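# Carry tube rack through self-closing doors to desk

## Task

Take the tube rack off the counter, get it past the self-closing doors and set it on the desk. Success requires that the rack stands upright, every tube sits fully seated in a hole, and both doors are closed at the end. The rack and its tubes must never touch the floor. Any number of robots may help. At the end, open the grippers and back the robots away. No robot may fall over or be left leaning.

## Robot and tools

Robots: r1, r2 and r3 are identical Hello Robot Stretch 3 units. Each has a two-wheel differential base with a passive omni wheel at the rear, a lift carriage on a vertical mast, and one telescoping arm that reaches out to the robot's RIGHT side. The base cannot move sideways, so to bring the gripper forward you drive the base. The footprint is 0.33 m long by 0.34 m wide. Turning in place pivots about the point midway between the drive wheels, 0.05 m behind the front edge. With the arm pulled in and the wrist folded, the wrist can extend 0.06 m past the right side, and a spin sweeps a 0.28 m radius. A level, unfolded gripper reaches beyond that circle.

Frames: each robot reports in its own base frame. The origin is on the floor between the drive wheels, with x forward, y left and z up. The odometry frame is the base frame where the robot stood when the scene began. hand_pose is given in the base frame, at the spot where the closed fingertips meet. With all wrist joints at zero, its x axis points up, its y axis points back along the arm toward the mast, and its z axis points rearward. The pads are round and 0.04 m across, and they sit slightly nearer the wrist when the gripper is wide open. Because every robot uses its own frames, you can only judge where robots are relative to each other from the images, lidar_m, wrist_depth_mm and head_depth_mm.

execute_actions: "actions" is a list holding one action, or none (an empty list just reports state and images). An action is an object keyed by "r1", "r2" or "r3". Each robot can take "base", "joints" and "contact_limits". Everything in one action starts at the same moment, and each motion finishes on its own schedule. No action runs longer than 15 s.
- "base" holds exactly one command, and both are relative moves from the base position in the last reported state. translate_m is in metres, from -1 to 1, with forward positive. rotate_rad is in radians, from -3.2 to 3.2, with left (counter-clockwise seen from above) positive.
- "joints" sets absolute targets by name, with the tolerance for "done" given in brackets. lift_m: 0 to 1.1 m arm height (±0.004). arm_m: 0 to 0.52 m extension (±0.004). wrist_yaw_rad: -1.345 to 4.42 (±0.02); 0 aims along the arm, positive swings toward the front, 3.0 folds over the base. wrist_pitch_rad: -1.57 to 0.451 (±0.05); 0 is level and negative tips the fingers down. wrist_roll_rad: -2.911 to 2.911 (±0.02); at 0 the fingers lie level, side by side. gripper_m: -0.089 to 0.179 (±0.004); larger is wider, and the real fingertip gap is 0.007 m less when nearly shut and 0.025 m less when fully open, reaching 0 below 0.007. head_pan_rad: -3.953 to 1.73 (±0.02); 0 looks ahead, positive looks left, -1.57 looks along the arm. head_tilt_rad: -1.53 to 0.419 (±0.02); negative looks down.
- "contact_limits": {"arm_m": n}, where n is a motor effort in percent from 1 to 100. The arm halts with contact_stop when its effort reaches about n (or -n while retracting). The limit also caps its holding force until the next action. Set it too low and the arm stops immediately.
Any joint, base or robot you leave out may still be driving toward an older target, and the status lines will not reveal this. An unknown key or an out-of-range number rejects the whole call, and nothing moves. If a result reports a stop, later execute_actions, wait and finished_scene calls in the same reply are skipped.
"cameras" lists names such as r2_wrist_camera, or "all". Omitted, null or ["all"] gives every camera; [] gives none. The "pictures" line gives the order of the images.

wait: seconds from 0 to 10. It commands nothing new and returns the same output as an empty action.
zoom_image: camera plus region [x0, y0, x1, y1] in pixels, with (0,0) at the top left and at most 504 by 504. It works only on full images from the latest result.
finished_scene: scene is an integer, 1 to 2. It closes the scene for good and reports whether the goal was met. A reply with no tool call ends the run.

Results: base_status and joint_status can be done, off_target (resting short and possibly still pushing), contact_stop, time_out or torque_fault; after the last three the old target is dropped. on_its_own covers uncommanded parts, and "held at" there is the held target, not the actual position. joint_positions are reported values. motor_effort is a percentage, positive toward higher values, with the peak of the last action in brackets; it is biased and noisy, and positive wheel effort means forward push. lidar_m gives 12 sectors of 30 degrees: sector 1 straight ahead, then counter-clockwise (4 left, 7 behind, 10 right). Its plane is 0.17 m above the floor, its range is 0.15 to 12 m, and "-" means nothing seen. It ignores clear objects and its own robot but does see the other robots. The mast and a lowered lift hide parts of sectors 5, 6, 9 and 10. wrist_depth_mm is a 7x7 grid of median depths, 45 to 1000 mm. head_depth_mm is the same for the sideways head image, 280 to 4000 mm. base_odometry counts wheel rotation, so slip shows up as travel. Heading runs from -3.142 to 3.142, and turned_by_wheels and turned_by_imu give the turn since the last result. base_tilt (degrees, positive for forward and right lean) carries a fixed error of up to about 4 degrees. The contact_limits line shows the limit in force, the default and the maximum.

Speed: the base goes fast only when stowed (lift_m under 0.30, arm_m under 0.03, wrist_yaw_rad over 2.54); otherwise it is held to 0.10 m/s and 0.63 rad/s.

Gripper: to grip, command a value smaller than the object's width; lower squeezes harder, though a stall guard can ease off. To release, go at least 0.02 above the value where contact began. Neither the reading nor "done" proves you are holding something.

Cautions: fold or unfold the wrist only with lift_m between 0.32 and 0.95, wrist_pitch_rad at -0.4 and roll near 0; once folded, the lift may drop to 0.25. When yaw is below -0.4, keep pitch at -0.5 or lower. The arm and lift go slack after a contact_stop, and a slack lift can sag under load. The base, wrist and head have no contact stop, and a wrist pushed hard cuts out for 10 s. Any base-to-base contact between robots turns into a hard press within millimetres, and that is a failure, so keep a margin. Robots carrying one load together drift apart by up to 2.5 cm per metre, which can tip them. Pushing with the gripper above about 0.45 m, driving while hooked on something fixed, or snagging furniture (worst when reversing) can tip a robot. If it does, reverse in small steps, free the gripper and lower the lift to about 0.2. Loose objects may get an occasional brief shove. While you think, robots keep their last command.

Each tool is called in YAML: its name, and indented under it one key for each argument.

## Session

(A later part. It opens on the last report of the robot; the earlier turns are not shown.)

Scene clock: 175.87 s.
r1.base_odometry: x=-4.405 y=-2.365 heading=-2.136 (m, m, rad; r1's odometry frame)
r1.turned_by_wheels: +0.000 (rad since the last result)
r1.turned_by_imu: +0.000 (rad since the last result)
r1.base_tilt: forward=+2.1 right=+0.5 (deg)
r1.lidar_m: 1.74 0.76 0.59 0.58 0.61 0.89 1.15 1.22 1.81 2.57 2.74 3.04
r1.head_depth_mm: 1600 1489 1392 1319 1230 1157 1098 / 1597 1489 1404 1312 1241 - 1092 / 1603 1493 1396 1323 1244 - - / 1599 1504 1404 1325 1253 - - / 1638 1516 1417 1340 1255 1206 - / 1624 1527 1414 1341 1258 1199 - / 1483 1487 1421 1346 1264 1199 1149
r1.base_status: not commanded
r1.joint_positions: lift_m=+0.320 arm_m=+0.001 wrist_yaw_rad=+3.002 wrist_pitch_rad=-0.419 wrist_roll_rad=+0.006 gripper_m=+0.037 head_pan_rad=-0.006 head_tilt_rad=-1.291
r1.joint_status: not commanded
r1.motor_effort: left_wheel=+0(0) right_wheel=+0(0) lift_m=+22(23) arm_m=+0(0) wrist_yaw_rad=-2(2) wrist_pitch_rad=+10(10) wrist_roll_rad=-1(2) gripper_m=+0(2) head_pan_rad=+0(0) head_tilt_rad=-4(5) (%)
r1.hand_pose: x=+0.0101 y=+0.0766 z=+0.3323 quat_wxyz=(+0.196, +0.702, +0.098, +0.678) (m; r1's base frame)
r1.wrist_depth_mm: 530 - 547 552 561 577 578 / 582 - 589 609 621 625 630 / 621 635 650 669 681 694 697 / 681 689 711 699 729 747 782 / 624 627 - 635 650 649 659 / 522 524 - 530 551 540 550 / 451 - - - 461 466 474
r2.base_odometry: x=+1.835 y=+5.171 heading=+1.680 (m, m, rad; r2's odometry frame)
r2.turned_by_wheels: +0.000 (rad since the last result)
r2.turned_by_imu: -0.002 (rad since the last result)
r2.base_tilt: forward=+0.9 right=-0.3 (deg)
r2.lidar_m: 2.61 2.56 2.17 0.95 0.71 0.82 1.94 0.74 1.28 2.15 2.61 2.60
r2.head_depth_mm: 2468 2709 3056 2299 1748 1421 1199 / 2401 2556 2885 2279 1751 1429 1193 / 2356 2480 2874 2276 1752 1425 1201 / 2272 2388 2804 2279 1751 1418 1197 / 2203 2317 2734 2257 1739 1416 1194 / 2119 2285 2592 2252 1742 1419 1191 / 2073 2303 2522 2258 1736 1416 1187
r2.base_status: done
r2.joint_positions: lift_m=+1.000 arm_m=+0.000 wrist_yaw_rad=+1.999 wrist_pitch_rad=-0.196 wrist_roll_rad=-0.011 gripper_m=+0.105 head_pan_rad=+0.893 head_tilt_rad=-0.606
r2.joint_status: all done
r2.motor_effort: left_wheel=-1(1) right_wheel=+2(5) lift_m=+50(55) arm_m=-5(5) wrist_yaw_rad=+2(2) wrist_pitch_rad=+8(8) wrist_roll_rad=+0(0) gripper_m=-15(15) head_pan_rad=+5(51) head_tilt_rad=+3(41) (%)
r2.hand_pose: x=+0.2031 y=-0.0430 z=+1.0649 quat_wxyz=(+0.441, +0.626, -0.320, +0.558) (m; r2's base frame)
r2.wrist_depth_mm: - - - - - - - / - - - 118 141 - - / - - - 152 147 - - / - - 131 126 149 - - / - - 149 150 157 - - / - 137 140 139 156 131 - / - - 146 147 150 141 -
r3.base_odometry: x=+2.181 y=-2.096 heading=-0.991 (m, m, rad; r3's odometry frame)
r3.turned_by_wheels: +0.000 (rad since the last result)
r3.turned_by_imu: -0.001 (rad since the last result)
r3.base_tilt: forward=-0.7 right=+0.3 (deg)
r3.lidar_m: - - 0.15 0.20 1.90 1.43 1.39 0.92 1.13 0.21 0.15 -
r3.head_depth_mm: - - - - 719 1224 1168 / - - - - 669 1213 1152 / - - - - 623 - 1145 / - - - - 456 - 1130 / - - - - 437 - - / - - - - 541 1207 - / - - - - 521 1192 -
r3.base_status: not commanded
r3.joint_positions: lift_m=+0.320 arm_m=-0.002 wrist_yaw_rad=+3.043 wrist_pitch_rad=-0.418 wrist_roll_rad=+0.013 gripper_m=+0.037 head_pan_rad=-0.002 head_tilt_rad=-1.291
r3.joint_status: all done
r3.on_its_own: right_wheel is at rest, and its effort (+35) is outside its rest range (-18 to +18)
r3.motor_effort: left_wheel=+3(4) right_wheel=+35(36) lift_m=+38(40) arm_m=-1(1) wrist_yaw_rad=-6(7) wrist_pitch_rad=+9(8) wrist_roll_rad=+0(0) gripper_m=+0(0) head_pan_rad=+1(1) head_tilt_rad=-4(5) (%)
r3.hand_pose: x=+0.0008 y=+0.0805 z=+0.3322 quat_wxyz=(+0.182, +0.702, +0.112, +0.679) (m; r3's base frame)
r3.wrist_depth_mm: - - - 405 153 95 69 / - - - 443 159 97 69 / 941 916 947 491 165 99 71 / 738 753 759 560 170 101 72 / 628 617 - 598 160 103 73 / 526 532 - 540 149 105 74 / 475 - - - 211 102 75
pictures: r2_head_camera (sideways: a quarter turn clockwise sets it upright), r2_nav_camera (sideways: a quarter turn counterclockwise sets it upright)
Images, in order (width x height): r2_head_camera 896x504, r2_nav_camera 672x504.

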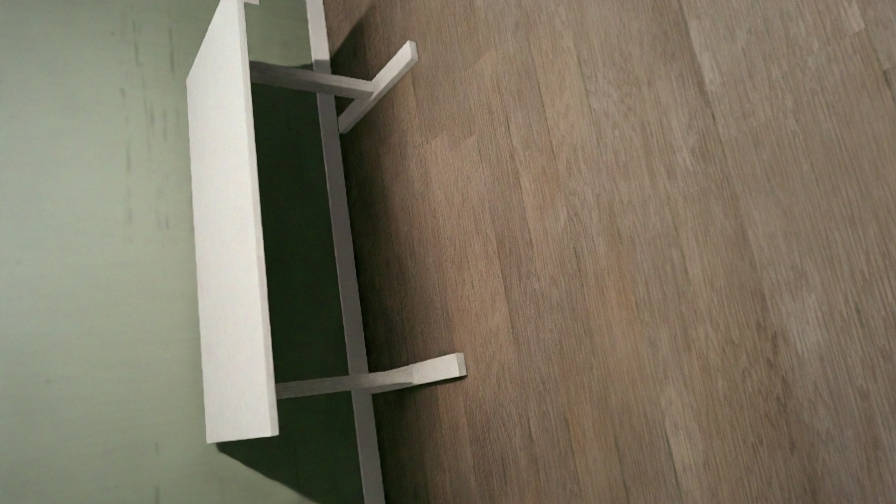

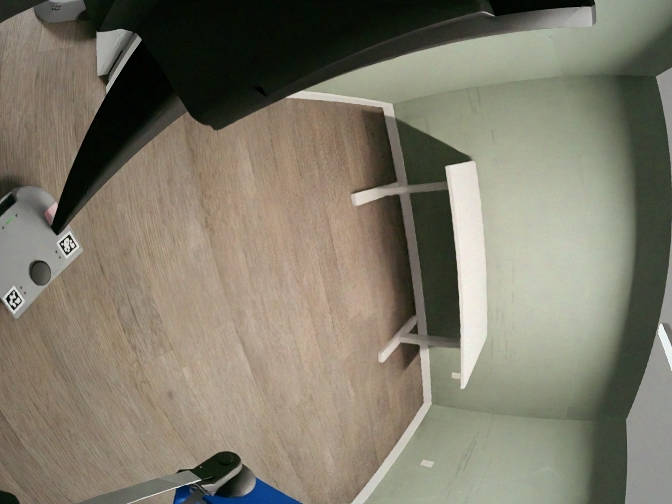

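execute_actions:
  actions:
    - {"r2":{"base":{"rotate_rad":0.73},"joints":{"head_pan_rad":0}},"r3":{"base":{"translate_m":-0.2}}}
  cameras: []

execute_actions:
  actions:
    - {"r2":{"base":{"translate_m":1.0}},"r3":{"base":{"translate_m":-0.85}}}
  cameras: ["r3_nav_camera"]

execute_actions:
  actions:
    - {"r2":{"base":{"rotate_rad":2.04},"joints":{"head_pan_rad":-1.57,"head_tilt_rad":-0.75}}}
  cameras: ["r3_nav_camera","r2_head_camera","r2_nav_camera"]

Scene clock: 179.83 s.
r1.base_odometry: x=-4.405 y=-2.365 heading=-2.136 (m, m, rad; r1's odometry frame)
r1.turned_by_wheels: +0.000 (rad since the last result)
r1.turned_by_imu: +0.000 (rad since the last result)
r1.base_tilt: forward=+2.1 right=+0.5 (deg)
r1.lidar_m: 1.74 0.76 0.59 0.58 0.61 0.89 1.14 1.23 1.81 2.57 2.72 3.05
r1.head_depth_mm: 1599 1476 1381 1307 1238 1172 1095 / 1602 1488 1400 1308 1244 - 1098 / 1607 1508 1410 1319 1234 - - / 1630 1505 1402 1322 1247 - - / 1631 1506 1416 1338 1257 1211 - / 1640 1521 1424 1340 1253 1192 - / 1494 1491 1418 1346 1267 1193 1152
r1.base_status: not commanded
r1.joint_positions: lift_m=+0.320 arm_m=+0.001 wrist_yaw_rad=+3.002 wrist_pitch_rad=-0.419 wrist_roll_rad=+0.006 gripper_m=+0.037 head_pan_rad=-0.006 head_tilt_rad=-1.291
r1.joint_status: not commanded
r1.motor_effort: left_wheel=+0(0) right_wheel=+1(0) lift_m=+23(23) arm_m=+0(1) wrist_yaw_rad=-2(1) wrist_pitch_rad=+10(10) wrist_roll_rad=-2(2) gripper_m=+0(0) head_pan_rad=+0(0) head_tilt_rad=-5(5) (%)
r1.hand_pose: x=+0.0101 y=+0.0766 z=+0.3323 quat_wxyz=(+0.196, +0.702, +0.098, +0.678) (m; r1's base frame)
r1.wrist_depth_mm: 530 - 545 560 560 571 584 / 579 - 589 605 617 624 643 / 623 636 653 670 690 680 713 / 674 688 703 710 734 744 767 / 619 624 - 642 649 658 662 / 525 522 - 529 553 543 559 / 454 - - - 468 468 466
r2.base_odometry: x=+1.835 y=+5.171 heading=+2.410 (m, m, rad; r2's odometry frame)
r2.turned_by_wheels: +0.730 (rad since the last result)
r2.turned_by_imu: +0.734 (rad since the last result)
r2.base_tilt: forward=+0.9 right=-0.3 (deg)
r2.lidar_m: 2.55 1.88 0.74 0.67 1.01 0.74 0.77 2.13 2.23 2.67 2.59 2.72
r2.head_depth_mm: 2802 3146 3317 2477 - - 1170 / 2646 2928 3207 2270 1866 - 1142 / 2524 2663 2951 2256 1822 - - / 2409 2532 2879 2287 1839 - - / 2299 2414 2824 2268 1798 1422 - / 2207 2313 2682 2261 1747 1418 1188 / 2100 2238 2523 2238 1738 1418 1184
r2.base_status: done
r2.joint_positions: lift_m=+1.000 arm_m=+0.000 wrist_yaw_rad=+1.999 wrist_pitch_rad=-0.196 wrist_roll_rad=-0.011 gripper_m=+0.105 head_pan_rad=+0.007 head_tilt_rad=-0.606
r2.joint_status: all done
r2.motor_effort: left_wheel=+0(2) right_wheel=+2(5) lift_m=+50(50) arm_m=-5(5) wrist_yaw_rad=+2(2) wrist_pitch_rad=+8(8) wrist_roll_rad=+0(0) gripper_m=-15(15) head_pan_rad=-5(50) head_tilt_rad=+3(4) (%)
r2.hand_pose: x=+0.2031 y=-0.0430 z=+1.0649 quat_wxyz=(+0.441, +0.626, -0.320, +0.558) (m; r2's base frame)
r2.wrist_depth_mm: 927 - - - - - - / 893 - - 118 141 - - / 928 - - 152 148 - - / 935 - 132 125 149 - - / 904 - 151 150 157 - - / 911 137 140 139 156 131 - / 890 - 145 147 150 141 -
r3.base_odometry: x=+2.072 y=-1.929 heading=-0.991 (m, m, rad; r3's odometry frame)
r3.turned_by_wheels: +0.000 (rad since the last result)
r3.turned_by_imu: -0.002 (rad since the last result)
r3.base_tilt: forward=-0.6 right=+0.4 (deg)
r3.lidar_m: - - 0.15 0.19 1.63 1.22 1.19 0.75 3.29 0.95 0.22 0.15
r3.head_depth_mm: - - - 479 1286 1224 1170 / - - - 414 1265 1213 1158 / - - - 382 1247 - 1146 / - - - 339 883 - 1134 / - - - 314 610 - - / - - - - 486 1210 - / - - - - 430 1191 -
r3.base_status: done
r3.joint_positions: lift_m=+0.320 arm_m=-0.002 wrist_yaw_rad=+3.037 wrist_pitch_rad=-0.418 wrist_roll_rad=+0.013 gripper_m=+0.037 head_pan_rad=-0.002 head_tilt_rad=-1.291
r3.joint_status: not commanded
r3.motor_effort: left_wheel=+10(12) right_wheel=-1(30) lift_m=+34(36) arm_m=-1(1) wrist_yaw_rad=-1(7) wrist_pitch_rad=+9(8) wrist_roll_rad=-1(1) gripper_m=-1(0) head_pan_rad=+1(1) head_tilt_rad=-4(4) (%)
r3.hand_pose: x=+0.0023 y=+0.0804 z=+0.3324 quat_wxyz=(+0.184, +0.703, +0.109, +0.679) (m; r3's base frame)
r3.wrist_depth_mm: - - - 258 171 128 102 / - - - 283 181 133 106 / 917 927 914 310 193 140 110 / 733 749 752 349 206 147 114 / 617 617 - 436 207 154 118 / 533 536 - 485 206 163 123 / 471 - - - 270 167 129
pictures: none
No camera images: the call's "cameras" was empty. Leave "cameras" out to get every camera's image.

Scene clock: 190.80 s.
r1.base_odometry: x=-4.405 y=-2.365 heading=-2.136 (m, m, rad; r1's odometry frame)
r1.turned_by_wheels: +0.000 (rad since the last result)
r1.turned_by_imu: +0.000 (rad since the last result)
r1.base_tilt: forward=+2.1 right=+0.5 (deg)
r1.lidar_m: 1.74 0.77 0.59 0.58 0.62 0.90 1.14 1.23 1.80 2.56 2.73 3.04
r1.head_depth_mm: 1595 1476 1383 1308 1232 1166 1098 / 1591 1490 1398 1313 1242 - 1097 / 1603 1494 1408 1316 1241 - - / 1616 1496 1404 1322 1248 - - / 1622 1517 1417 1334 1254 1208 - / 1626 1519 1423 1337 1263 1196 - / 1495 1497 1415 1340 1257 1202 1146
r1.base_status: not commanded
r1.joint_positions: lift_m=+0.320 arm_m=+0.001 wrist_yaw_rad=+3.002 wrist_pitch_rad=-0.419 wrist_roll_rad=+0.006 gripper_m=+0.037 head_pan_rad=-0.006 head_tilt_rad=-1.291
r1.joint_status: not commanded
r1.motor_effort: left_wheel=+0(0) right_wheel=+0(0) lift_m=+23(23) arm_m=+1(1) wrist_yaw_rad=-2(2) wrist_pitch_rad=+10(10) wrist_roll_rad=-2(2) gripper_m=+1(1) head_pan_rad=+1(0) head_tilt_rad=-5(5) (%)
r1.hand_pose: x=+0.0101 y=+0.0766 z=+0.3323 quat_wxyz=(+0.196, +0.702, +0.098, +0.678) (m; r1's base frame)
r1.wrist_depth_mm: 531 - 546 551 561 574 591 / 574 - 598 601 607 625 644 / 629 644 658 658 687 683 711 / 680 691 718 704 734 758 774 / 619 631 - 631 657 651 661 / 523 527 - 535 548 544 551 / 452 - - - 459 474 477
r2.base_odometry: x=+1.091 y=+5.839 heading=+2.410 (m, m, rad; r2's odometry frame)
r2.turned_by_wheels: +0.000 (rad since the last result)
r2.turned_by_imu: -0.004 (rad since the last result)
r2.base_tilt: forward=+0.9 right=-0.4 (deg)
r2.lidar_m: 1.56 1.32 1.39 1.04 1.02 1.06 1.59 3.01 2.93 2.19 2.13 2.23
r2.head_depth_mm: 1862 2116 2309 2495 - - 1175 / 1752 1958 1453 2265 1828 - 1146 / 1677 1862 1452 2015 1797 - - / 1591 1768 1445 2100 1840 - - / 1527 1682 1436 2062 1800 1419 - / 1449 1606 1440 1984 1732 1413 1191 / 1394 1524 1433 1151 1730 1419 1193
r2.base_status: done
r2.joint_positions: lift_m=+1.000 arm_m=+0.000 wrist_yaw_rad=+1.999 wrist_pitch_rad=-0.196 wrist_roll_rad=-0.011 gripper_m=+0.105 head_pan_rad=+0.007 head_tilt_rad=-0.606
r2.joint_status: not commanded
r2.motor_effort: left_wheel=-1(2) right_wheel=+1(6) lift_m=+50(50) arm_m=-5(5) wrist_yaw_rad=+2(1) wrist_pitch_rad=+8(8) wrist_roll_rad=+0(0) gripper_m=-15(15) head_pan_rad=-5(4) head_tilt_rad=+3(3) (%)
r2.hand_pose: x=+0.2031 y=-0.0430 z=+1.0649 quat_wxyz=(+0.441, +0.626, -0.320, +0.558) (m; r2's base frame)
r2.wrist_depth_mm: - - - - - - - / - - - 118 141 - - / - - - 152 148 - - / - - 131 126 148 - - / - - 150 150 157 - - / - 137 140 139 156 131 - / - - 145 147 150 141 -
r3.base_odometry: x=+1.606 y=-1.218 heading=-0.991 (m, m, rad; r3's odometry frame)
r3.turned_by_wheels: +0.000 (rad since the last result)
r3.turned_by_imu: -0.010 (rad since the last result)
r3.base_tilt: forward=-0.7 right=+0.3 (deg)
r3.lidar_m: 1.76 1.84 1.93 1.20 0.47 0.35 0.34 0.35 0.45 0.43 0.45 0.63
r3.head_depth_mm: 1264 1254 1236 1212 1171 1131 1090 / 1593 1504 1427 1348 1281 1209 1154 / 1597 1507 1425 1329 1273 - 1142 / 1582 1485 1405 1334 1263 - 1069 / 1578 1478 1393 1327 1258 - - / 1565 1473 1389 1317 1252 1208 - / 1565 1466 1382 1305 1240 1191 -
r3.base_status: done
r3.joint_positions: lift_m=+0.320 arm_m=-0.002 wrist_yaw_rad=+3.036 wrist_pitch_rad=-0.418 wrist_roll_rad=+0.013 gripper_m=+0.037 head_pan_rad=-0.002 head_tilt_rad=-1.291
r3.joint_status: not commanded
r3.motor_effort: left_wheel=+2(9) right_wheel=-3(7) lift_m=+34(34) arm_m=-1(1) wrist_yaw_rad=-1(1) wrist_pitch_rad=+8(9) wrist_roll_rad=+0(0) gripper_m=+1(0) head_pan_rad=+1(0) head_tilt_rad=-5(4) (%)
r3.hand_pose: x=+0.0023 y=+0.0804 z=+0.3324 quat_wxyz=(+0.184, +0.703, +0.109, +0.679) (m; r3's base frame)
r3.wrist_depth_mm: 493 - - - - - - / 510 - - - - - - / 500 623 934 954 929 942 926 / 494 626 749 748 752 744 753 / 465 610 - 621 648 626 621 / 458 533 - 555 539 535 535 / 434 - - - 470 468 471
pictures: r3_nav_camera (sideways: a quarter turn counterclockwise sets it upright)
Images, in order (width x height): r3_nav_camera 672x504.

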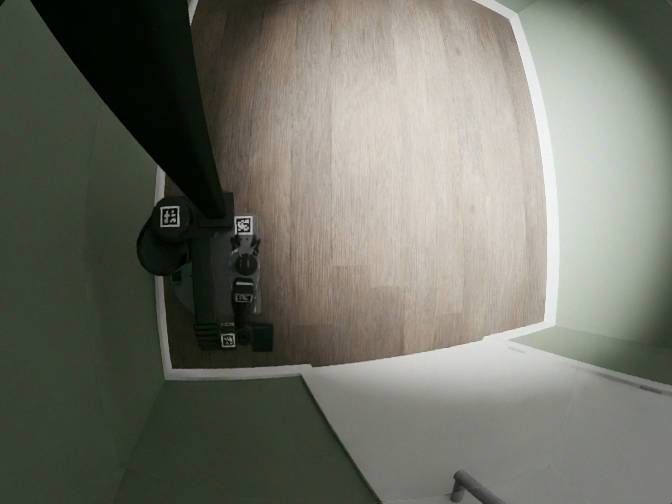

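Scene clock: 194.97 s.
r1.base_odometry: x=-4.405 y=-2.365 heading=-2.136 (m, m, rad; r1's odometry frame)
r1.turned_by_wheels: +0.000 (rad since the last result)
r1.turned_by_imu: +0.000 (rad since the last result)
r1.base_tilt: forward=+2.2 right=+0.5 (deg)
r1.lidar_m: 1.74 0.77 0.59 0.58 0.61 0.89 1.15 1.22 1.81 2.57 2.72 3.05
r1.head_depth_mm: 1577 1479 1394 1309 1232 1158 1100 / 1600 1481 1387 1313 1236 - 1101 / 1604 1494 1390 1318 1250 - - / 1614 1496 1411 1326 1249 - - / 1627 1513 1409 1333 1251 1207 - / 1619 1516 1426 1349 1260 1196 - / 1493 1495 1413 1335 1262 1196 1153
r1.base_status: not commanded
r1.joint_positions: lift_m=+0.320 arm_m=+0.001 wrist_yaw_rad=+3.002 wrist_pitch_rad=-0.419 wrist_roll_rad=+0.006 gripper_m=+0.037 head_pan_rad=-0.006 head_tilt_rad=-1.291
r1.joint_status: not commanded
r1.motor_effort: left_wheel=+0(0) right_wheel=+1(1) lift_m=+22(23) arm_m=+0(0) wrist_yaw_rad=-2(1) wrist_pitch_rad=+10(10) wrist_roll_rad=-2(2) gripper_m=+0(0) head_pan_rad=+0(0) head_tilt_rad=-5(5) (%)
r1.hand_pose: x=+0.0101 y=+0.0766 z=+0.3323 quat_wxyz=(+0.196, +0.702, +0.098, +0.678) (m; r1's base frame)
r1.wrist_depth_mm: 526 - 541 552 560 574 583 / 578 - 589 607 620 621 645 / 636 626 650 666 679 698 711 / 669 686 704 731 728 749 763 / 617 613 - 637 652 646 659 / 524 528 - 534 540 545 548 / 450 - - - 465 468 471
r2.base_odometry: x=+1.091 y=+5.839 heading=-1.833 (m, m, rad; r2's odometry frame)
r2.turned_by_wheels: +2.040 (rad since the last result)
r2.turned_by_imu: +2.054 (rad since the last result)
r2.base_tilt: forward=+0.8 right=-0.4 (deg)
r2.lidar_m: 1.01 1.04 1.50 2.99 3.09 2.22 2.13 2.19 1.57 1.32 1.33 1.05
r2.head_depth_mm: 1451 1552 1169 - - 1282 1131 / 1449 1555 1142 - - 1255 1130 / 1455 1556 1192 - - - 1135 / 1450 1545 1192 - 1550 - 1110 / 1464 1543 1190 1786 1550 - 1072 / 1455 1567 1194 1902 1546 - - / 1471 1671 1812 1914 1645 - -
r2.base_status: done
r2.joint_positions: lift_m=+1.000 arm_m=+0.000 wrist_yaw_rad=+1.999 wrist_pitch_rad=-0.196 wrist_roll_rad=-0.011 gripper_m=+0.105 head_pan_rad=-1.563 head_tilt_rad=-0.741
r2.joint_status: all done
r2.motor_effort: left_wheel=-1(4) right_wheel=+3(6) lift_m=+50(50) arm_m=-5(5) wrist_yaw_rad=+1(2) wrist_pitch_rad=+8(8) wrist_roll_rad=+0(0) gripper_m=-15(15) head_pan_rad=-4(50) head_tilt_rad=-5(19) (%)
r2.hand_pose: x=+0.2031 y=-0.0430 z=+1.0649 quat_wxyz=(+0.441, +0.626, -0.320, +0.558) (m; r2's base frame)
r2.wrist_depth_mm: - - - 935 868 806 721 / - - - 118 140 809 748 / - - - 152 147 860 777 / - - 131 125 149 865 807 / - - 150 150 156 856 846 / - 137 140 138 156 131 867 / - - 146 146 150 141 895
r3.base_odometry: x=+1.606 y=-1.218 heading=-0.991 (m, m, rad; r3's odometry frame)
r3.turned_by_wheels: +0.000 (rad since the last result)
r3.turned_by_imu: -0.001 (rad since the last result)
r3.base_tilt: forward=-0.6 right=+0.3 (deg)
r3.lidar_m: 1.76 1.84 1.93 1.20 0.47 0.35 0.34 0.35 0.45 0.43 0.45 0.63
r3.head_depth_mm: 1271 1253 1235 1217 1173 1139 1092 / 1590 1506 1425 1343 1278 1217 1157 / 1592 1496 1415 1328 1275 - 1144 / 1580 1496 1403 1330 1269 - 1070 / 1571 1482 1402 1323 1263 - - / 1566 1481 1395 1314 1253 1202 - / 1555 1465 1386 1312 1251 1196 -
r3.base_status: not commanded
r3.joint_positions: lift_m=+0.320 arm_m=-0.002 wrist_yaw_rad=+3.036 wrist_pitch_rad=-0.418 wrist_roll_rad=+0.013 gripper_m=+0.037 head_pan_rad=-0.002 head_tilt_rad=-1.291
r3.joint_status: not commanded
r3.motor_effort: left_wheel=+1(1) right_wheel=-2(2) lift_m=+34(34) arm_m=-1(1) wrist_yaw_rad=-1(1) wrist_pitch_rad=+9(8) wrist_roll_rad=-1(0) gripper_m=+0(1) head_pan_rad=+1(1) head_tilt_rad=-5(4) (%)
r3.hand_pose: x=+0.0023 y=+0.0804 z=+0.3324 quat_wxyz=(+0.184, +0.703, +0.109, +0.679) (m; r3's base frame)
r3.wrist_depth_mm: 498 - - - - - - / 504 - - - - - - / 501 616 940 941 962 972 953 / 487 620 734 764 736 755 766 / 474 605 - 620 645 632 629 / 453 538 - 553 535 534 539 / 433 - - - 467 474 476
pictures: r2_head_camera (sideways: a quarter turn clockwise sets it upright), r2_nav_camera (sideways: a quarter turn counterclockwise sets it upright), r3_nav_camera (sideways: a quarter turn counterclockwise sets it upright)
Images, in order (width x height): r2_head_camera 896x504, r2_nav_camera 672x504, r3_nav_camera 672x504.

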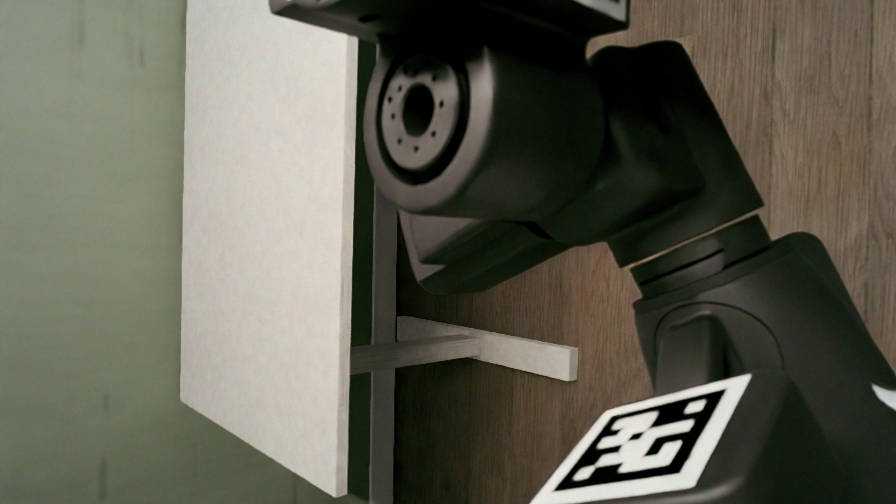

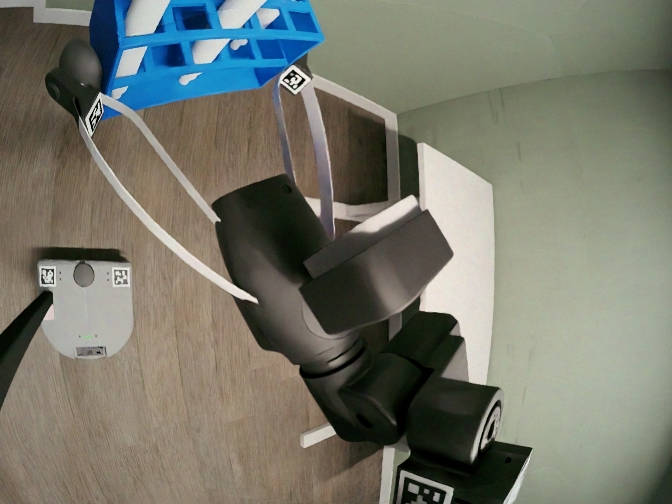

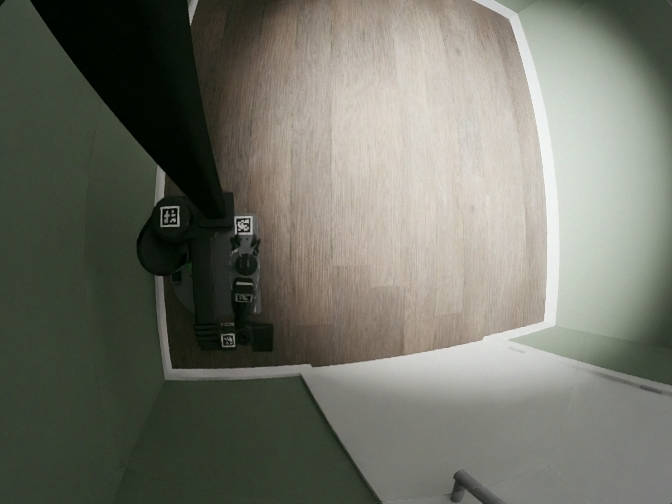

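execute_actions:
  actions:
    - {"r2":{"base":{"rotate_rad":0.9}}}
  cameras: []

execute_actions:
  actions:
    - {"r2":{"base":{"translate_m":-0.3},"joints":{"lift_m":0.85}}}
  cameras: []

execute_actions:
  actions:
    - {"r2":{"base":{"rotate_rad":-0.9},"joints":{"wrist_yaw_rad":0}}}
  cameras: ["r2_wrist_camera","r2_head_camera"]

execute_actions:
  actions:
    - {"r2":{"joints":{"arm_m":0.42}}}
  cameras: ["r2_wrist_camera","r2_head_camera"]

Scene clock: 198.20 s.
r1.base_odometry: x=-4.405 y=-2.365 heading=-2.136 (m, m, rad; r1's odometry frame)
r1.turned_by_wheels: +0.000 (rad since the last result)
r1.turned_by_imu: +0.000 (rad since the last result)
r1.base_tilt: forward=+2.1 right=+0.5 (deg)
r1.lidar_m: 1.73 0.77 0.59 0.58 0.61 0.89 1.14 1.22 1.80 2.58 2.73 3.04
r1.head_depth_mm: 1601 1485 1384 1300 1232 1166 1096 / 1605 1485 1388 1308 1242 - 1097 / 1611 1499 1404 1317 1247 - - / 1631 1507 1401 1327 1244 - - / 1624 1506 1412 1320 1254 1210 - / 1642 1533 1418 1346 1270 1190 - / 1474 1494 1412 1341 1268 1201 1152
r1.base_status: not commanded
r1.joint_positions: lift_m=+0.320 arm_m=+0.001 wrist_yaw_rad=+3.002 wrist_pitch_rad=-0.419 wrist_roll_rad=+0.006 gripper_m=+0.037 head_pan_rad=-0.006 head_tilt_rad=-1.291
r1.joint_status: not commanded
r1.motor_effort: left_wheel=+0(0) right_wheel=+0(0) lift_m=+23(23) arm_m=+0(0) wrist_yaw_rad=-3(2) wrist_pitch_rad=+10(10) wrist_roll_rad=-2(2) gripper_m=+2(1) head_pan_rad=+0(0) head_tilt_rad=-4(5) (%)
r1.hand_pose: x=+0.0101 y=+0.0766 z=+0.3323 quat_wxyz=(+0.196, +0.702, +0.098, +0.678) (m; r1's base frame)
r1.wrist_depth_mm: 535 - 537 555 562 566 591 / 572 - 586 607 603 620 632 / 626 629 658 665 681 685 715 / 694 690 722 720 743 755 769 / 615 630 - 638 659 651 659 / 522 523 - 538 545 555 552 / 449 - - - 464 469 470
r2.base_odometry: x=+1.091 y=+5.839 heading=-0.933 (m, m, rad; r2's odometry frame)
r2.turned_by_wheels: +0.900 (rad since the last result)
r2.turned_by_imu: +0.906 (rad since the last result)
r2.base_tilt: forward=+1.0 right=-0.3 (deg)
r2.lidar_m: 1.33 2.45 3.02 2.35 2.13 2.14 1.57 1.74 1.31 1.12 1.01 1.02
r2.head_depth_mm: 1365 1615 1889 - - 1280 1136 / 1244 1444 1704 - - 1255 1129 / 1137 1308 1517 - - - 1133 / 1053 1198 1385 - 1548 - 1109 / 983 1100 1263 1467 1551 - 1075 / 916 1021 1156 1324 1483 - - / 860 954 1071 1210 1351 - -
r2.base_status: done
r2.joint_positions: lift_m=+1.000 arm_m=+0.000 wrist_yaw_rad=+1.999 wrist_pitch_rad=-0.196 wrist_roll_rad=-0.011 gripper_m=+0.105 head_pan_rad=-1.563 head_tilt_rad=-0.741
r2.joint_status: not commanded
r2.motor_effort: left_wheel=-1(4) right_wheel=+2(6) lift_m=+50(50) arm_m=-5(5) wrist_yaw_rad=+2(2) wrist_pitch_rad=+8(8) wrist_roll_rad=+0(0) gripper_m=-15(15) head_pan_rad=-3(4) head_tilt_rad=-5(5) (%)
r2.hand_pose: x=+0.2031 y=-0.0430 z=+1.0649 quat_wxyz=(+0.441, +0.626, -0.320, +0.558) (m; r2's base frame)
r2.wrist_depth_mm: - - - - - - 910 / - - - 118 141 - 936 / - - - 152 148 - 928 / - - 131 125 149 - 963 / - - 151 150 156 - 946 / - 136 140 139 156 131 972 / - - 146 147 150 141 843
r3.base_odometry: x=+1.606 y=-1.218 heading=-0.991 (m, m, rad; r3's odometry frame)
r3.turned_by_wheels: +0.000 (rad since the last result)
r3.turned_by_imu: -0.001 (rad since the last result)
r3.base_tilt: forward=-0.7 right=+0.4 (deg)
r3.lidar_m: 1.76 1.84 1.93 1.20 0.47 0.35 0.34 0.35 0.45 0.43 0.45 0.63
r3.head_depth_mm: 1271 1251 1234 1216 1177 1136 1087 / 1595 1502 1423 1358 1280 1221 1154 / 1592 1502 1414 1341 1268 - 1138 / 1582 1492 1405 1329 1266 - 1064 / 1574 1472 1399 1324 1256 - - / 1562 1470 1395 1324 1241 1196 - / 1555 1459 1385 1314 1242 1191 -
r3.base_status: not commanded
r3.joint_positions: lift_m=+0.320 arm_m=-0.002 wrist_yaw_rad=+3.036 wrist_pitch_rad=-0.418 wrist_roll_rad=+0.013 gripper_m=+0.037 head_pan_rad=-0.002 head_tilt_rad=-1.291
r3.joint_status: not commanded
r3.motor_effort: left_wheel=+2(2) right_wheel=-3(2) lift_m=+35(34) arm_m=-1(1) wrist_yaw_rad=-1(1) wrist_pitch_rad=+8(8) wrist_roll_rad=+0(0) gripper_m=+0(1) head_pan_rad=+1(1) head_tilt_rad=-4(5) (%)
r3.hand_pose: x=+0.0023 y=+0.0804 z=+0.3324 quat_wxyz=(+0.184, +0.703, +0.109, +0.679) (m; r3's base frame)
r3.wrist_depth_mm: 505 - - - - - - / 503 - - - - - - / 499 638 937 940 948 946 942 / 490 629 751 754 755 759 759 / 476 597 - 626 642 643 630 / 457 537 - 555 544 540 542 / 435 - - - 471 476 477
pictures: none
No camera images: the call's "cameras" was empty. Leave "cameras" out to get every camera's image.

Scene clock: 202.60 s.
r1.base_odometry: x=-4.405 y=-2.365 heading=-2.136 (m, m, rad; r1's odometry frame)
r1.turned_by_wheels: +0.000 (rad since the last result)
r1.turned_by_imu: +0.000 (rad since the last result)
r1.base_tilt: forward=+2.1 right=+0.5 (deg)
r1.lidar_m: 1.74 0.77 0.59 0.58 0.62 0.89 1.15 1.23 1.81 2.57 2.74 3.03
r1.head_depth_mm: 1598 1481 1394 1300 1232 1162 1097 / 1599 1490 1391 1321 1233 - 1096 / 1595 1494 1401 1310 1241 - - / 1620 1498 1402 1323 1248 - - / 1616 1525 1413 1328 1255 1202 - / 1637 1507 1416 1331 1256 1197 - / 1489 1493 1417 1344 1261 1199 1150
r1.base_status: not commanded
r1.joint_positions: lift_m=+0.320 arm_m=+0.001 wrist_yaw_rad=+3.002 wrist_pitch_rad=-0.419 wrist_roll_rad=+0.006 gripper_m=+0.037 head_pan_rad=-0.006 head_tilt_rad=-1.291
r1.joint_status: not commanded
r1.motor_effort: left_wheel=+1(0) right_wheel=+0(0) lift_m=+23(22) arm_m=+1(0) wrist_yaw_rad=-2(1) wrist_pitch_rad=+10(10) wrist_roll_rad=-2(2) gripper_m=-1(0) head_pan_rad=+0(0) head_tilt_rad=-5(5) (%)
r1.hand_pose: x=+0.0101 y=+0.0766 z=+0.3323 quat_wxyz=(+0.196, +0.702, +0.098, +0.678) (m; r1's base frame)
r1.wrist_depth_mm: 531 - 540 561 564 578 593 / 576 - 597 602 618 624 650 / 619 638 653 666 676 684 688 / 661 680 709 717 727 758 764 / 615 623 - 624 653 651 649 / 526 524 - 534 554 542 553 / 448 - - - 463 471 471
r2.base_odometry: x=+0.912 y=+6.080 heading=-0.933 (m, m, rad; r2's odometry frame)
r2.turned_by_wheels: +0.000 (rad since the last result)
r2.turned_by_imu: -0.001 (rad since the last result)
r2.base_tilt: forward=+1.0 right=-0.3 (deg)
r2.lidar_m: 1.57 2.92 3.24 2.13 1.94 1.94 1.26 1.51 1.15 1.33 1.20 1.21
r2.head_depth_mm: 1504 1647 1090 1741 1518 - 1090 / 1483 1720 1901 1900 1560 - 1088 / 1360 1562 1827 1891 1595 - - / 1261 1431 1649 1840 1561 1269 - / 1172 1317 1507 1739 1553 1310 1191 / 1094 1221 1384 1579 1551 1304 - / 1026 1139 1274 1452 1548 1310 1153
r2.base_status: done
r2.joint_positions: lift_m=+0.850 arm_m=+0.000 wrist_yaw_rad=+1.999 wrist_pitch_rad=-0.196 wrist_roll_rad=-0.011 gripper_m=+0.105 head_pan_rad=-1.563 head_tilt_rad=-0.741
r2.joint_status: all done
r2.motor_effort: left_wheel=-1(4) right_wheel=+2(3) lift_m=+31(49) arm_m=-5(5) wrist_yaw_rad=+3(2) wrist_pitch_rad=+8(8) wrist_roll_rad=+0(0) gripper_m=-15(15) head_pan_rad=-4(4) head_tilt_rad=-5(5) (%)
r2.hand_pose: x=+0.2031 y=-0.0430 z=+0.9155 quat_wxyz=(+0.441, +0.626, -0.320, +0.558) (m; r2's base frame)
r2.wrist_depth_mm: - - - - - - - / - - - 118 142 - - / - - - 152 148 - - / - - 131 125 149 - - / - - 151 150 157 - - / - 137 140 138 156 131 - / - - 145 146 150 140 -
r3.base_odometry: x=+1.606 y=-1.218 heading=-0.991 (m, m, rad; r3's odometry frame)
r3.turned_by_wheels: +0.000 (rad since the last result)
r3.turned_by_imu: -0.001 (rad since the last result)
r3.base_tilt: forward=-0.8 right=+0.3 (deg)
r3.lidar_m: 1.76 1.84 1.92 1.20 0.46 0.35 0.34 0.35 0.45 0.43 0.45 0.63
r3.head_depth_mm: 1268 1245 1235 1215 1176 1132 1086 / 1590 1504 1415 1343 1275 1217 1153 / 1598 1502 1419 1343 1267 - 1148 / 1591 1491 1406 1328 1270 - 1065 / 1563 1484 1392 1323 1268 - - / 1565 1475 1392 1313 1249 1207 - / 1549 1465 1375 1305 1248 1192 -
r3.base_status: not commanded
r3.joint_positions: lift_m=+0.320 arm_m=-0.002 wrist_yaw_rad=+3.036 wrist_pitch_rad=-0.418 wrist_roll_rad=+0.013 gripper_m=+0.037 head_pan_rad=-0.002 head_tilt_rad=-1.291
r3.joint_status: not commanded
r3.motor_effort: left_wheel=+2(2) right_wheel=-3(2) lift_m=+34(33) arm_m=-1(1) wrist_yaw_rad=-2(1) wrist_pitch_rad=+9(8) wrist_roll_rad=+0(0) gripper_m=+0(0) head_pan_rad=+0(1) head_tilt_rad=-5(4) (%)
r3.hand_pose: x=+0.0023 y=+0.0804 z=+0.3324 quat_wxyz=(+0.184, +0.703, +0.109, +0.679) (m; r3's base frame)
r3.wrist_depth_mm: 501 - - - - - - / 503 - - - - - - / 503 626 943 934 938 945 955 / 488 624 744 779 755 752 749 / 471 612 - 627 642 626 631 / 458 540 - 546 549 541 542 / 435 - - - 472 476 472
pictures: none
No camera images: the call's "cameras" was empty. Leave "cameras" out to get every camera's image.

Scene clock: 205.00 s.
r1.base_odometry: x=-4.405 y=-2.365 heading=-2.136 (m, m, rad; r1's odometry frame)
r1.turned_by_wheels: +0.000 (rad since the last result)
r1.turned_by_imu: +0.000 (rad since the last result)
r1.base_tilt: forward=+2.1 right=+0.5 (deg)
r1.lidar_m: 1.74 0.76 0.59 0.58 0.61 0.89 1.14 1.22 1.81 2.57 2.73 3.03
r1.head_depth_mm: 1593 1486 1398 1305 1231 1160 1102 / 1588 1491 1399 1311 1232 - 1092 / 1612 1488 1405 1314 1244 - - / 1622 1516 1400 1331 1258 - - / 1627 1502 1413 1320 1265 1203 - / 1645 1525 1426 1331 1265 1194 - / 1489 1505 1411 1348 1263 1198 1154
r1.base_status: not commanded
r1.joint_positions: lift_m=+0.320 arm_m=+0.001 wrist_yaw_rad=+3.002 wrist_pitch_rad=-0.419 wrist_roll_rad=+0.006 gripper_m=+0.037 head_pan_rad=-0.006 head_tilt_rad=-1.291
r1.joint_status: not commanded
r1.motor_effort: left_wheel=+0(0) right_wheel=+0(0) lift_m=+22(22) arm_m=+1(0) wrist_yaw_rad=-2(2) wrist_pitch_rad=+10(9) wrist_roll_rad=-2(2) gripper_m=-1(0) head_pan_rad=-1(0) head_tilt_rad=-5(5) (%)
r1.hand_pose: x=+0.0101 y=+0.0766 z=+0.3323 quat_wxyz=(+0.196, +0.702, +0.098, +0.678) (m; r1's base frame)
r1.wrist_depth_mm: 527 - 548 549 561 573 587 / 577 - 601 600 620 624 638 / 630 640 648 670 676 693 701 / 680 687 708 718 725 756 765 / 612 627 - 635 656 649 660 / 521 529 - 532 547 544 554 / 451 - - - 465 468 473
r2.base_odometry: x=+0.912 y=+6.080 heading=-1.833 (m, m, rad; r2's odometry frame)
r2.turned_by_wheels: -0.900 (rad since the last result)
r2.turned_by_imu: -0.907 (rad since the last result)
r2.base_tilt: forward=+0.8 right=-0.4 (deg)
r2.lidar_m: 1.20 1.24 1.77 3.23 2.80 2.02 1.94 2.00 1.26 1.51 1.16 1.26
r2.head_depth_mm: 1252 1382 1093 935 1548 - - / 1257 1386 1095 873 1508 - - / 1258 1382 1093 462 485 - - / 1261 1383 1093 536 1441 1278 1137 / 1264 1392 1088 1747 1556 1309 1132 / 1268 1389 1092 1741 1548 1310 1131 / 1267 1383 1092 1403 1529 1304 1131
r2.base_status: done
r2.joint_positions: lift_m=+0.850 arm_m=+0.000 wrist_yaw_rad=+0.001 wrist_pitch_rad=-0.196 wrist_roll_rad=-0.011 gripper_m=+0.105 head_pan_rad=-1.563 head_tilt_rad=-0.741
r2.joint_status: all done
r2.motor_effort: left_wheel=+3(5) right_wheel=-3(6) lift_m=+31(32) arm_m=-5(5) wrist_yaw_rad=-2(5) wrist_pitch_rad=+8(8) wrist_roll_rad=+0(0) gripper_m=-15(15) head_pan_rad=-4(4) head_tilt_rad=-5(5) (%)
r2.hand_pose: x=-0.0212 y=-0.3920 z=+0.9155 quat_wxyz=(+0.708, +0.070, -0.700, -0.069) (m; r2's base frame)
r2.wrist_depth_mm: - - - - - - - / - - - 119 142 - - / - - - 125 148 - - / 918 785 130 125 149 957 - / 580 525 150 149 157 573 664 / - 137 140 138 156 131 948 / - - 145 145 150 141 -
r3.base_odometry: x=+1.606 y=-1.218 heading=-0.991 (m, m, rad; r3's odometry frame)
r3.turned_by_wheels: +0.000 (rad since the last result)
r3.turned_by_imu: +0.000 (rad since the last result)
r3.base_tilt: forward=-0.7 right=+0.4 (deg)
r3.lidar_m: 1.76 1.84 1.93 1.20 0.46 0.35 0.34 0.35 0.45 0.43 0.45 0.63
r3.head_depth_mm: 1276 1254 1231 1212 1175 1139 1088 / 1594 1502 1425 1349 1275 1215 1147 / 1598 1487 1420 1331 1272 - 1143 / 1589 1484 1405 1332 1274 - 1066 / 1572 1480 1402 1324 1263 - - / 1563 1468 1385 1311 1242 1203 - / 1558 1467 1379 1314 1239 1193 -
r3.base_status: not commanded
r3.joint_positions: lift_m=+0.320 arm_m=-0.002 wrist_yaw_rad=+3.036 wrist_pitch_rad=-0.418 wrist_roll_rad=+0.013 gripper_m=+0.037 head_pan_rad=-0.002 head_tilt_rad=-1.291
r3.joint_status: not commanded
r3.motor_effort: left_wheel=+2(2) right_wheel=-3(3) lift_m=+34(34) arm_m=-1(1) wrist_yaw_rad=-1(1) wrist_pitch_rad=+9(8) wrist_roll_rad=+0(1) gripper_m=+0(0) head_pan_rad=+1(1) head_tilt_rad=-4(4) (%)
r3.hand_pose: x=+0.0023 y=+0.0804 z=+0.3324 quat_wxyz=(+0.184, +0.703, +0.109, +0.679) (m; r3's base frame)
r3.wrist_depth_mm: 493 - - - - - - / 508 - - - - - - / 503 636 947 925 931 959 977 / 490 629 750 748 757 760 771 / 469 605 - 621 645 630 627 / 462 537 - 553 537 533 547 / 434 - - - 471 469 469
pictures: r2_head_camera (sideways: a quarter turn clockwise sets it upright), r2_wrist_camera
Images, in order (width x height): r2_head_camera 896x504, r2_wrist_camera 644x364.

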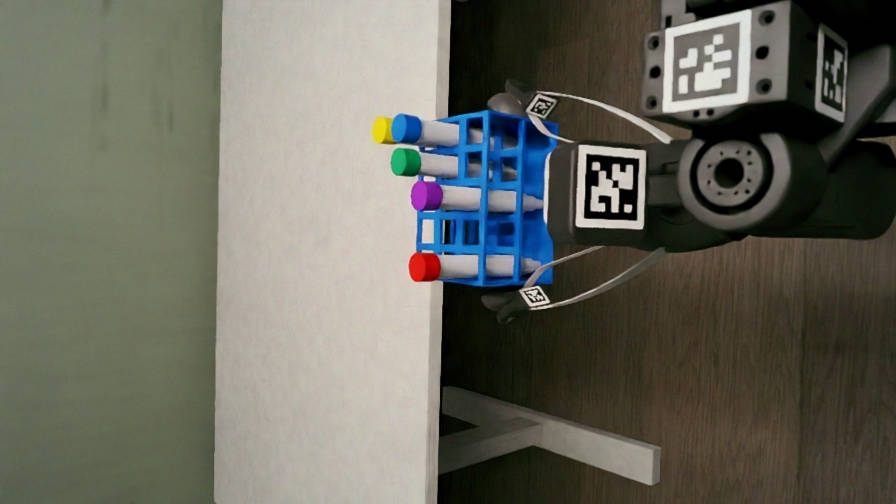

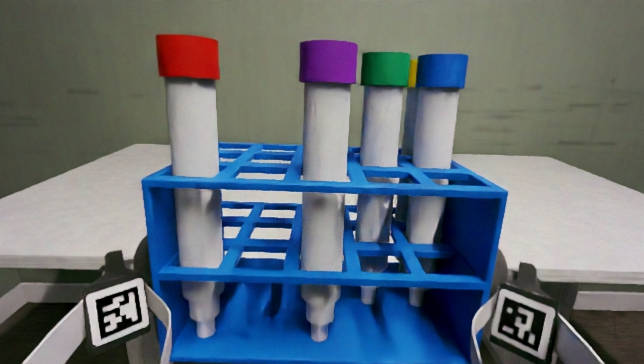

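Scene clock: 209.30 s.
r1.base_odometry: x=-4.405 y=-2.365 heading=-2.136 (m, m, rad; r1's odometry frame)
r1.turned_by_wheels: +0.000 (rad since the last result)
r1.turned_by_imu: +0.000 (rad since the last result)
r1.base_tilt: forward=+2.1 right=+0.5 (deg)
r1.lidar_m: 1.74 0.77 0.59 0.58 0.62 0.89 1.14 1.22 1.81 2.57 2.73 3.04
r1.head_depth_mm: 1582 1481 1382 1308 1231 1164 1098 / 1604 1488 1393 1311 1233 - 1096 / 1597 1484 1403 1316 1240 - - / 1624 1498 1404 1324 1250 - - / 1624 1508 1410 1328 1253 1204 - / 1640 1529 1412 1333 1251 1192 - / 1487 1503 1415 1346 1266 1197 1150
r1.base_status: not commanded
r1.joint_positions: lift_m=+0.320 arm_m=+0.001 wrist_yaw_rad=+3.002 wrist_pitch_rad=-0.419 wrist_roll_rad=+0.006 gripper_m=+0.037 head_pan_rad=-0.006 head_tilt_rad=-1.291
r1.joint_status: not commanded
r1.motor_effort: left_wheel=+0(0) right_wheel=+1(0) lift_m=+23(23) arm_m=+1(0) wrist_yaw_rad=-2(2) wrist_pitch_rad=+10(10) wrist_roll_rad=-2(2) gripper_m=+1(0) head_pan_rad=+0(1) head_tilt_rad=-5(5) (%)
r1.hand_pose: x=+0.0101 y=+0.0766 z=+0.3323 quat_wxyz=(+0.196, +0.702, +0.098, +0.678) (m; r1's base frame)
r1.wrist_depth_mm: 529 - 543 554 568 575 585 / 569 - 596 602 609 634 651 / 619 628 644 653 680 685 712 / 679 690 711 723 726 745 782 / 621 619 - 638 652 644 654 / 529 524 - 537 549 543 547 / 448 - - - 465 467 476
r2.base_odometry: x=+0.912 y=+6.080 heading=-1.833 (m, m, rad; r2's odometry frame)
r2.turned_by_wheels: +0.000 (rad since the last result)
r2.turned_by_imu: -0.001 (rad since the last result)
r2.base_tilt: forward=+0.9 right=-0.3 (deg)
r2.lidar_m: 1.20 1.24 1.78 3.22 2.80 2.02 1.93 1.99 1.26 1.51 1.15 1.25
r2.head_depth_mm: 1251 1391 1141 - - 1277 1130 / 1253 1394 - 1732 1552 1307 1128 / 1255 1375 - 1729 1568 1315 1133 / 1266 1375 1008 1739 1550 1311 1134 / 1262 1383 1092 1742 1557 1307 1133 / 1264 1386 1091 1736 1551 1312 1130 / 1266 1391 1092 1408 1532 1310 1128
r2.base_status: not commanded
r2.joint_positions: lift_m=+0.850 arm_m=+0.420 wrist_yaw_rad=+0.001 wrist_pitch_rad=-0.196 wrist_roll_rad=-0.011 gripper_m=+0.105 head_pan_rad=-1.563 head_tilt_rad=-0.741
r2.joint_status: all done
r2.motor_effort: left_wheel=+2(3) right_wheel=-3(4) lift_m=+31(31) arm_m=+5(6) wrist_yaw_rad=-1(1) wrist_pitch_rad=+8(8) wrist_roll_rad=+0(0) gripper_m=-15(15) head_pan_rad=-4(5) head_tilt_rad=-5(5) (%)
r2.hand_pose: x=-0.0213 y=-0.8113 z=+0.9155 quat_wxyz=(+0.708, +0.070, -0.700, -0.069) (m; r2's base frame)
r2.wrist_depth_mm: 770 762 773 785 767 813 793 / 805 802 810 119 142 819 852 / 845 862 836 124 147 872 882 / 889 778 130 125 149 901 929 / 573 534 150 150 157 569 647 / 451 137 139 138 156 131 492 / 365 340 146 145 150 141 395
r3.base_odometry: x=+1.606 y=-1.218 heading=-0.991 (m, m, rad; r3's odometry frame)
r3.turned_by_wheels: +0.000 (rad since the last result)
r3.turned_by_imu: -0.001 (rad since the last result)
r3.base_tilt: forward=-0.7 right=+0.4 (deg)
r3.lidar_m: 1.76 1.85 1.93 1.20 0.46 0.35 0.34 0.35 0.45 0.43 0.45 0.63
r3.head_depth_mm: 1275 1257 1242 1214 1177 1133 1088 / 1596 1502 1425 1342 1277 1215 1154 / 1602 1495 1412 1332 1274 - 1145 / 1589 1499 1402 1331 1268 - 1068 / 1572 1474 1396 1321 1264 - - / 1570 1472 1389 1311 1248 1206 - / 1547 1463 1387 1314 1242 1188 -
r3.base_status: not commanded
r3.joint_positions: lift_m=+0.320 arm_m=-0.002 wrist_yaw_rad=+3.036 wrist_pitch_rad=-0.418 wrist_roll_rad=+0.013 gripper_m=+0.037 head_pan_rad=-0.002 head_tilt_rad=-1.291
r3.joint_status: not commanded
r3.motor_effort: left_wheel=+2(2) right_wheel=-3(3) lift_m=+34(34) arm_m=-1(1) wrist_yaw_rad=-1(1) wrist_pitch_rad=+9(9) wrist_roll_rad=+0(0) gripper_m=+0(0) head_pan_rad=+1(1) head_tilt_rad=-5(5) (%)
r3.hand_pose: x=+0.0023 y=+0.0804 z=+0.3324 quat_wxyz=(+0.184, +0.703, +0.109, +0.679) (m; r3's base frame)
r3.wrist_depth_mm: 494 - - - - - - / 500 - - - - - - / 501 630 948 937 965 947 945 / 487 629 749 753 747 751 758 / 469 609 - 626 655 630 632 / 459 534 - 558 540 543 550 / 435 - - - 476 470 471
pictures: r2_head_camera (sideways: a quarter turn clockwise sets it upright), r2_wrist_camera
Images, in order (width x height): r2_head_camera 896x504, r2_wrist_camera 644x364.

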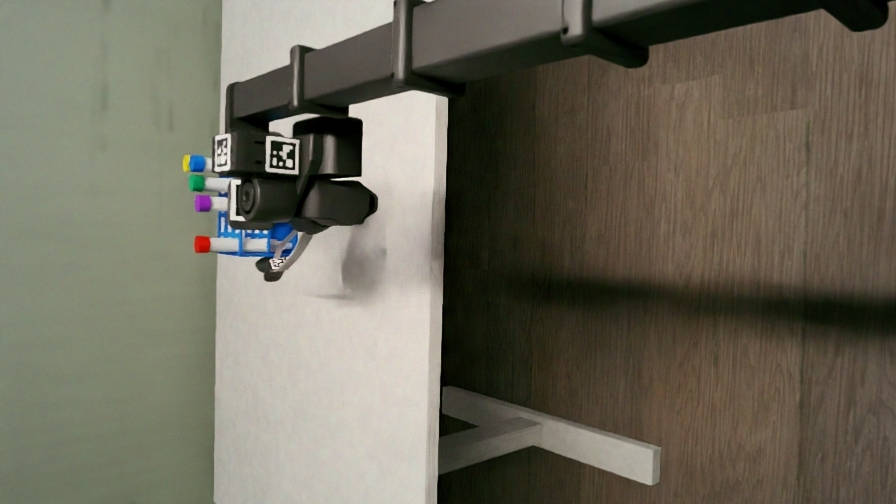

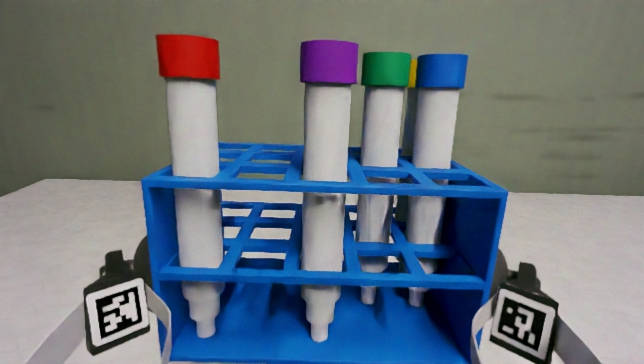

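execute_actions:
  actions:
    - {"r2":{"joints":{"arm_m":0.5,"lift_m":0.69}}}
  cameras: ["r2_wrist_camera","r2_head_camera"]

Scene clock: 212.00 s.
r1.base_odometry: x=-4.405 y=-2.365 heading=-2.136 (m, m, rad; r1's odometry frame)
r1.turned_by_wheels: +0.000 (rad since the last result)
r1.turned_by_imu: +0.000 (rad since the last result)
r1.base_tilt: forward=+2.2 right=+0.5 (deg)
r1.lidar_m: 1.74 0.76 0.59 0.58 0.61 0.89 1.14 1.22 1.81 2.57 2.73 3.03
r1.head_depth_mm: 1586 1474 1390 1311 1244 1165 1097 / 1596 1491 1396 1315 1235 - 1089 / 1609 1495 1399 1326 1242 - - / 1611 1507 1415 1329 1247 - - / 1633 1519 1418 1322 1260 1204 - / 1634 1532 1430 1330 1257 1195 - / 1495 1497 1426 1343 1269 1196 1157
r1.base_status: not commanded
r1.joint_positions: lift_m=+0.320 arm_m=+0.001 wrist_yaw_rad=+3.002 wrist_pitch_rad=-0.419 wrist_roll_rad=+0.006 gripper_m=+0.037 head_pan_rad=-0.006 head_tilt_rad=-1.291
r1.joint_status: not commanded
r1.motor_effort: left_wheel=+0(0) right_wheel=+0(0) lift_m=+22(23) arm_m=+0(1) wrist_yaw_rad=-2(2) wrist_pitch_rad=+9(10) wrist_roll_rad=-2(2) gripper_m=+1(1) head_pan_rad=+0(1) head_tilt_rad=-5(5) (%)
r1.hand_pose: x=+0.0101 y=+0.0766 z=+0.3323 quat_wxyz=(+0.196, +0.702, +0.098, +0.678) (m; r1's base frame)
r1.wrist_depth_mm: 532 - 548 560 561 569 582 / 572 - 592 604 620 624 639 / 625 630 654 673 684 694 703 / 671 686 715 720 731 733 773 / 626 615 - 632 649 652 656 / 527 519 - 528 547 540 548 / 453 - - - 460 470 473
r2.base_odometry: x=+0.912 y=+6.080 heading=-1.833 (m, m, rad; r2's odometry frame)
r2.turned_by_wheels: +0.000 (rad since the last result)
r2.turned_by_imu: -0.001 (rad since the last result)
r2.base_tilt: forward=+0.9 right=-0.3 (deg)
r2.lidar_m: 1.20 1.24 1.77 3.22 2.80 2.02 1.94 2.00 1.27 1.51 1.15 1.25
r2.head_depth_mm: 1251 1383 1089 936 1550 1336 - / 1257 1387 1143 935 - 1307 1131 / 1260 1385 1092 1818 1559 1310 1130 / 1268 1386 1116 1746 1552 1310 1132 / 1266 1383 1089 1732 1547 1308 1135 / 1269 1382 1090 1740 1553 1310 1129 / 1270 1388 1088 1403 1529 1309 1129
r2.base_status: not commanded
r2.joint_positions: lift_m=+0.690 arm_m=+0.500 wrist_yaw_rad=+0.001 wrist_pitch_rad=-0.196 wrist_roll_rad=-0.011 gripper_m=+0.105 head_pan_rad=-1.563 head_tilt_rad=-0.741
r2.joint_status: all done
r2.motor_effort: left_wheel=+3(2) right_wheel=-3(3) lift_m=+31(37) arm_m=+6(6) wrist_yaw_rad=+0(1) wrist_pitch_rad=+8(8) wrist_roll_rad=+0(0) gripper_m=-15(15) head_pan_rad=-4(4) head_tilt_rad=-5(5) (%)
r2.hand_pose: x=-0.0213 y=-0.8913 z=+0.7555 quat_wxyz=(+0.708, +0.070, -0.700, -0.069) (m; r2's base frame)
r2.wrist_depth_mm: 696 702 692 689 714 705 718 / 716 720 748 118 141 749 749 / 621 628 524 124 148 774 766 / 358 337 130 124 149 408 420 / 252 228 150 149 157 249 286 / 196 137 139 137 156 131 215 / - 149 145 145 150 141 173
r3.base_odometry: x=+1.606 y=-1.218 heading=-0.991 (m, m, rad; r3's odometry frame)
r3.turned_by_wheels: +0.000 (rad since the last result)
r3.turned_by_imu: +0.000 (rad since the last result)
r3.base_tilt: forward=-0.7 right=+0.4 (deg)
r3.lidar_m: 1.76 1.84 1.93 1.20 0.46 0.35 0.34 0.35 0.45 0.43 0.45 0.63
r3.head_depth_mm: 1266 1252 1232 1213 1172 1134 1086 / 1585 1501 1424 1347 1275 1213 1157 / 1598 1505 1406 1339 1265 - 1147 / 1589 1495 1410 1327 1265 - 1064 / 1576 1488 1399 1318 1266 - - / 1569 1471 1375 1314 1246 1206 - / 1551 1474 1376 1305 1246 1197 -
r3.base_status: not commanded
r3.joint_positions: lift_m=+0.320 arm_m=-0.002 wrist_yaw_rad=+3.036 wrist_pitch_rad=-0.418 wrist_roll_rad=+0.013 gripper_m=+0.037 head_pan_rad=-0.002 head_tilt_rad=-1.291
r3.joint_status: not commanded
r3.motor_effort: left_wheel=+1(1) right_wheel=-3(3) lift_m=+34(34) arm_m=-1(1) wrist_yaw_rad=-1(1) wrist_pitch_rad=+9(8) wrist_roll_rad=+0(0) gripper_m=+0(0) head_pan_rad=+1(1) head_tilt_rad=-5(5) (%)
r3.hand_pose: x=+0.0023 y=+0.0804 z=+0.3324 quat_wxyz=(+0.184, +0.703, +0.109, +0.679) (m; r3's base frame)
r3.wrist_depth_mm: 500 - - - - - - / 505 - - - - - - / 488 625 934 938 942 935 963 / 488 627 740 753 758 753 758 / 469 595 - 615 648 620 640 / 460 532 - 559 532 537 549 / 440 - - - 472 474 466
pictures: r2_head_camera (sideways: a quarter turn clockwise sets it upright), r2_wrist_camera
Images, in order (width x height): r2_head_camera 896x504, r2_wrist_camera 644x364.

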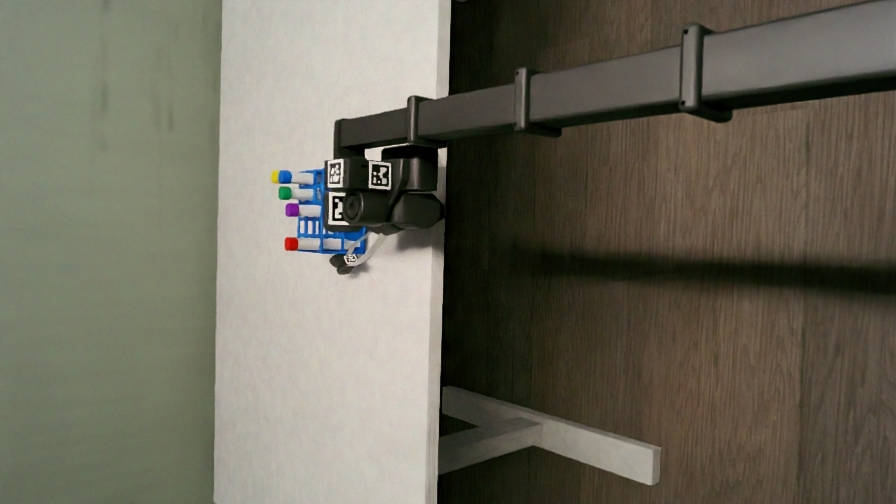

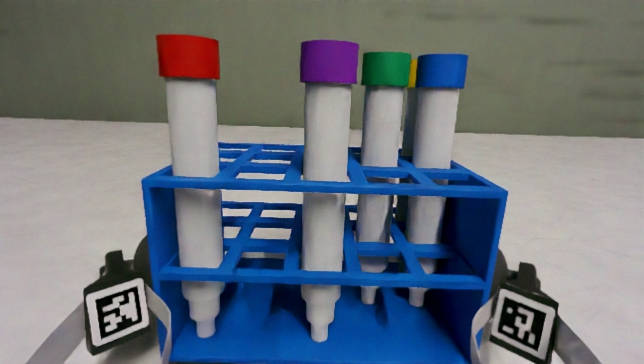

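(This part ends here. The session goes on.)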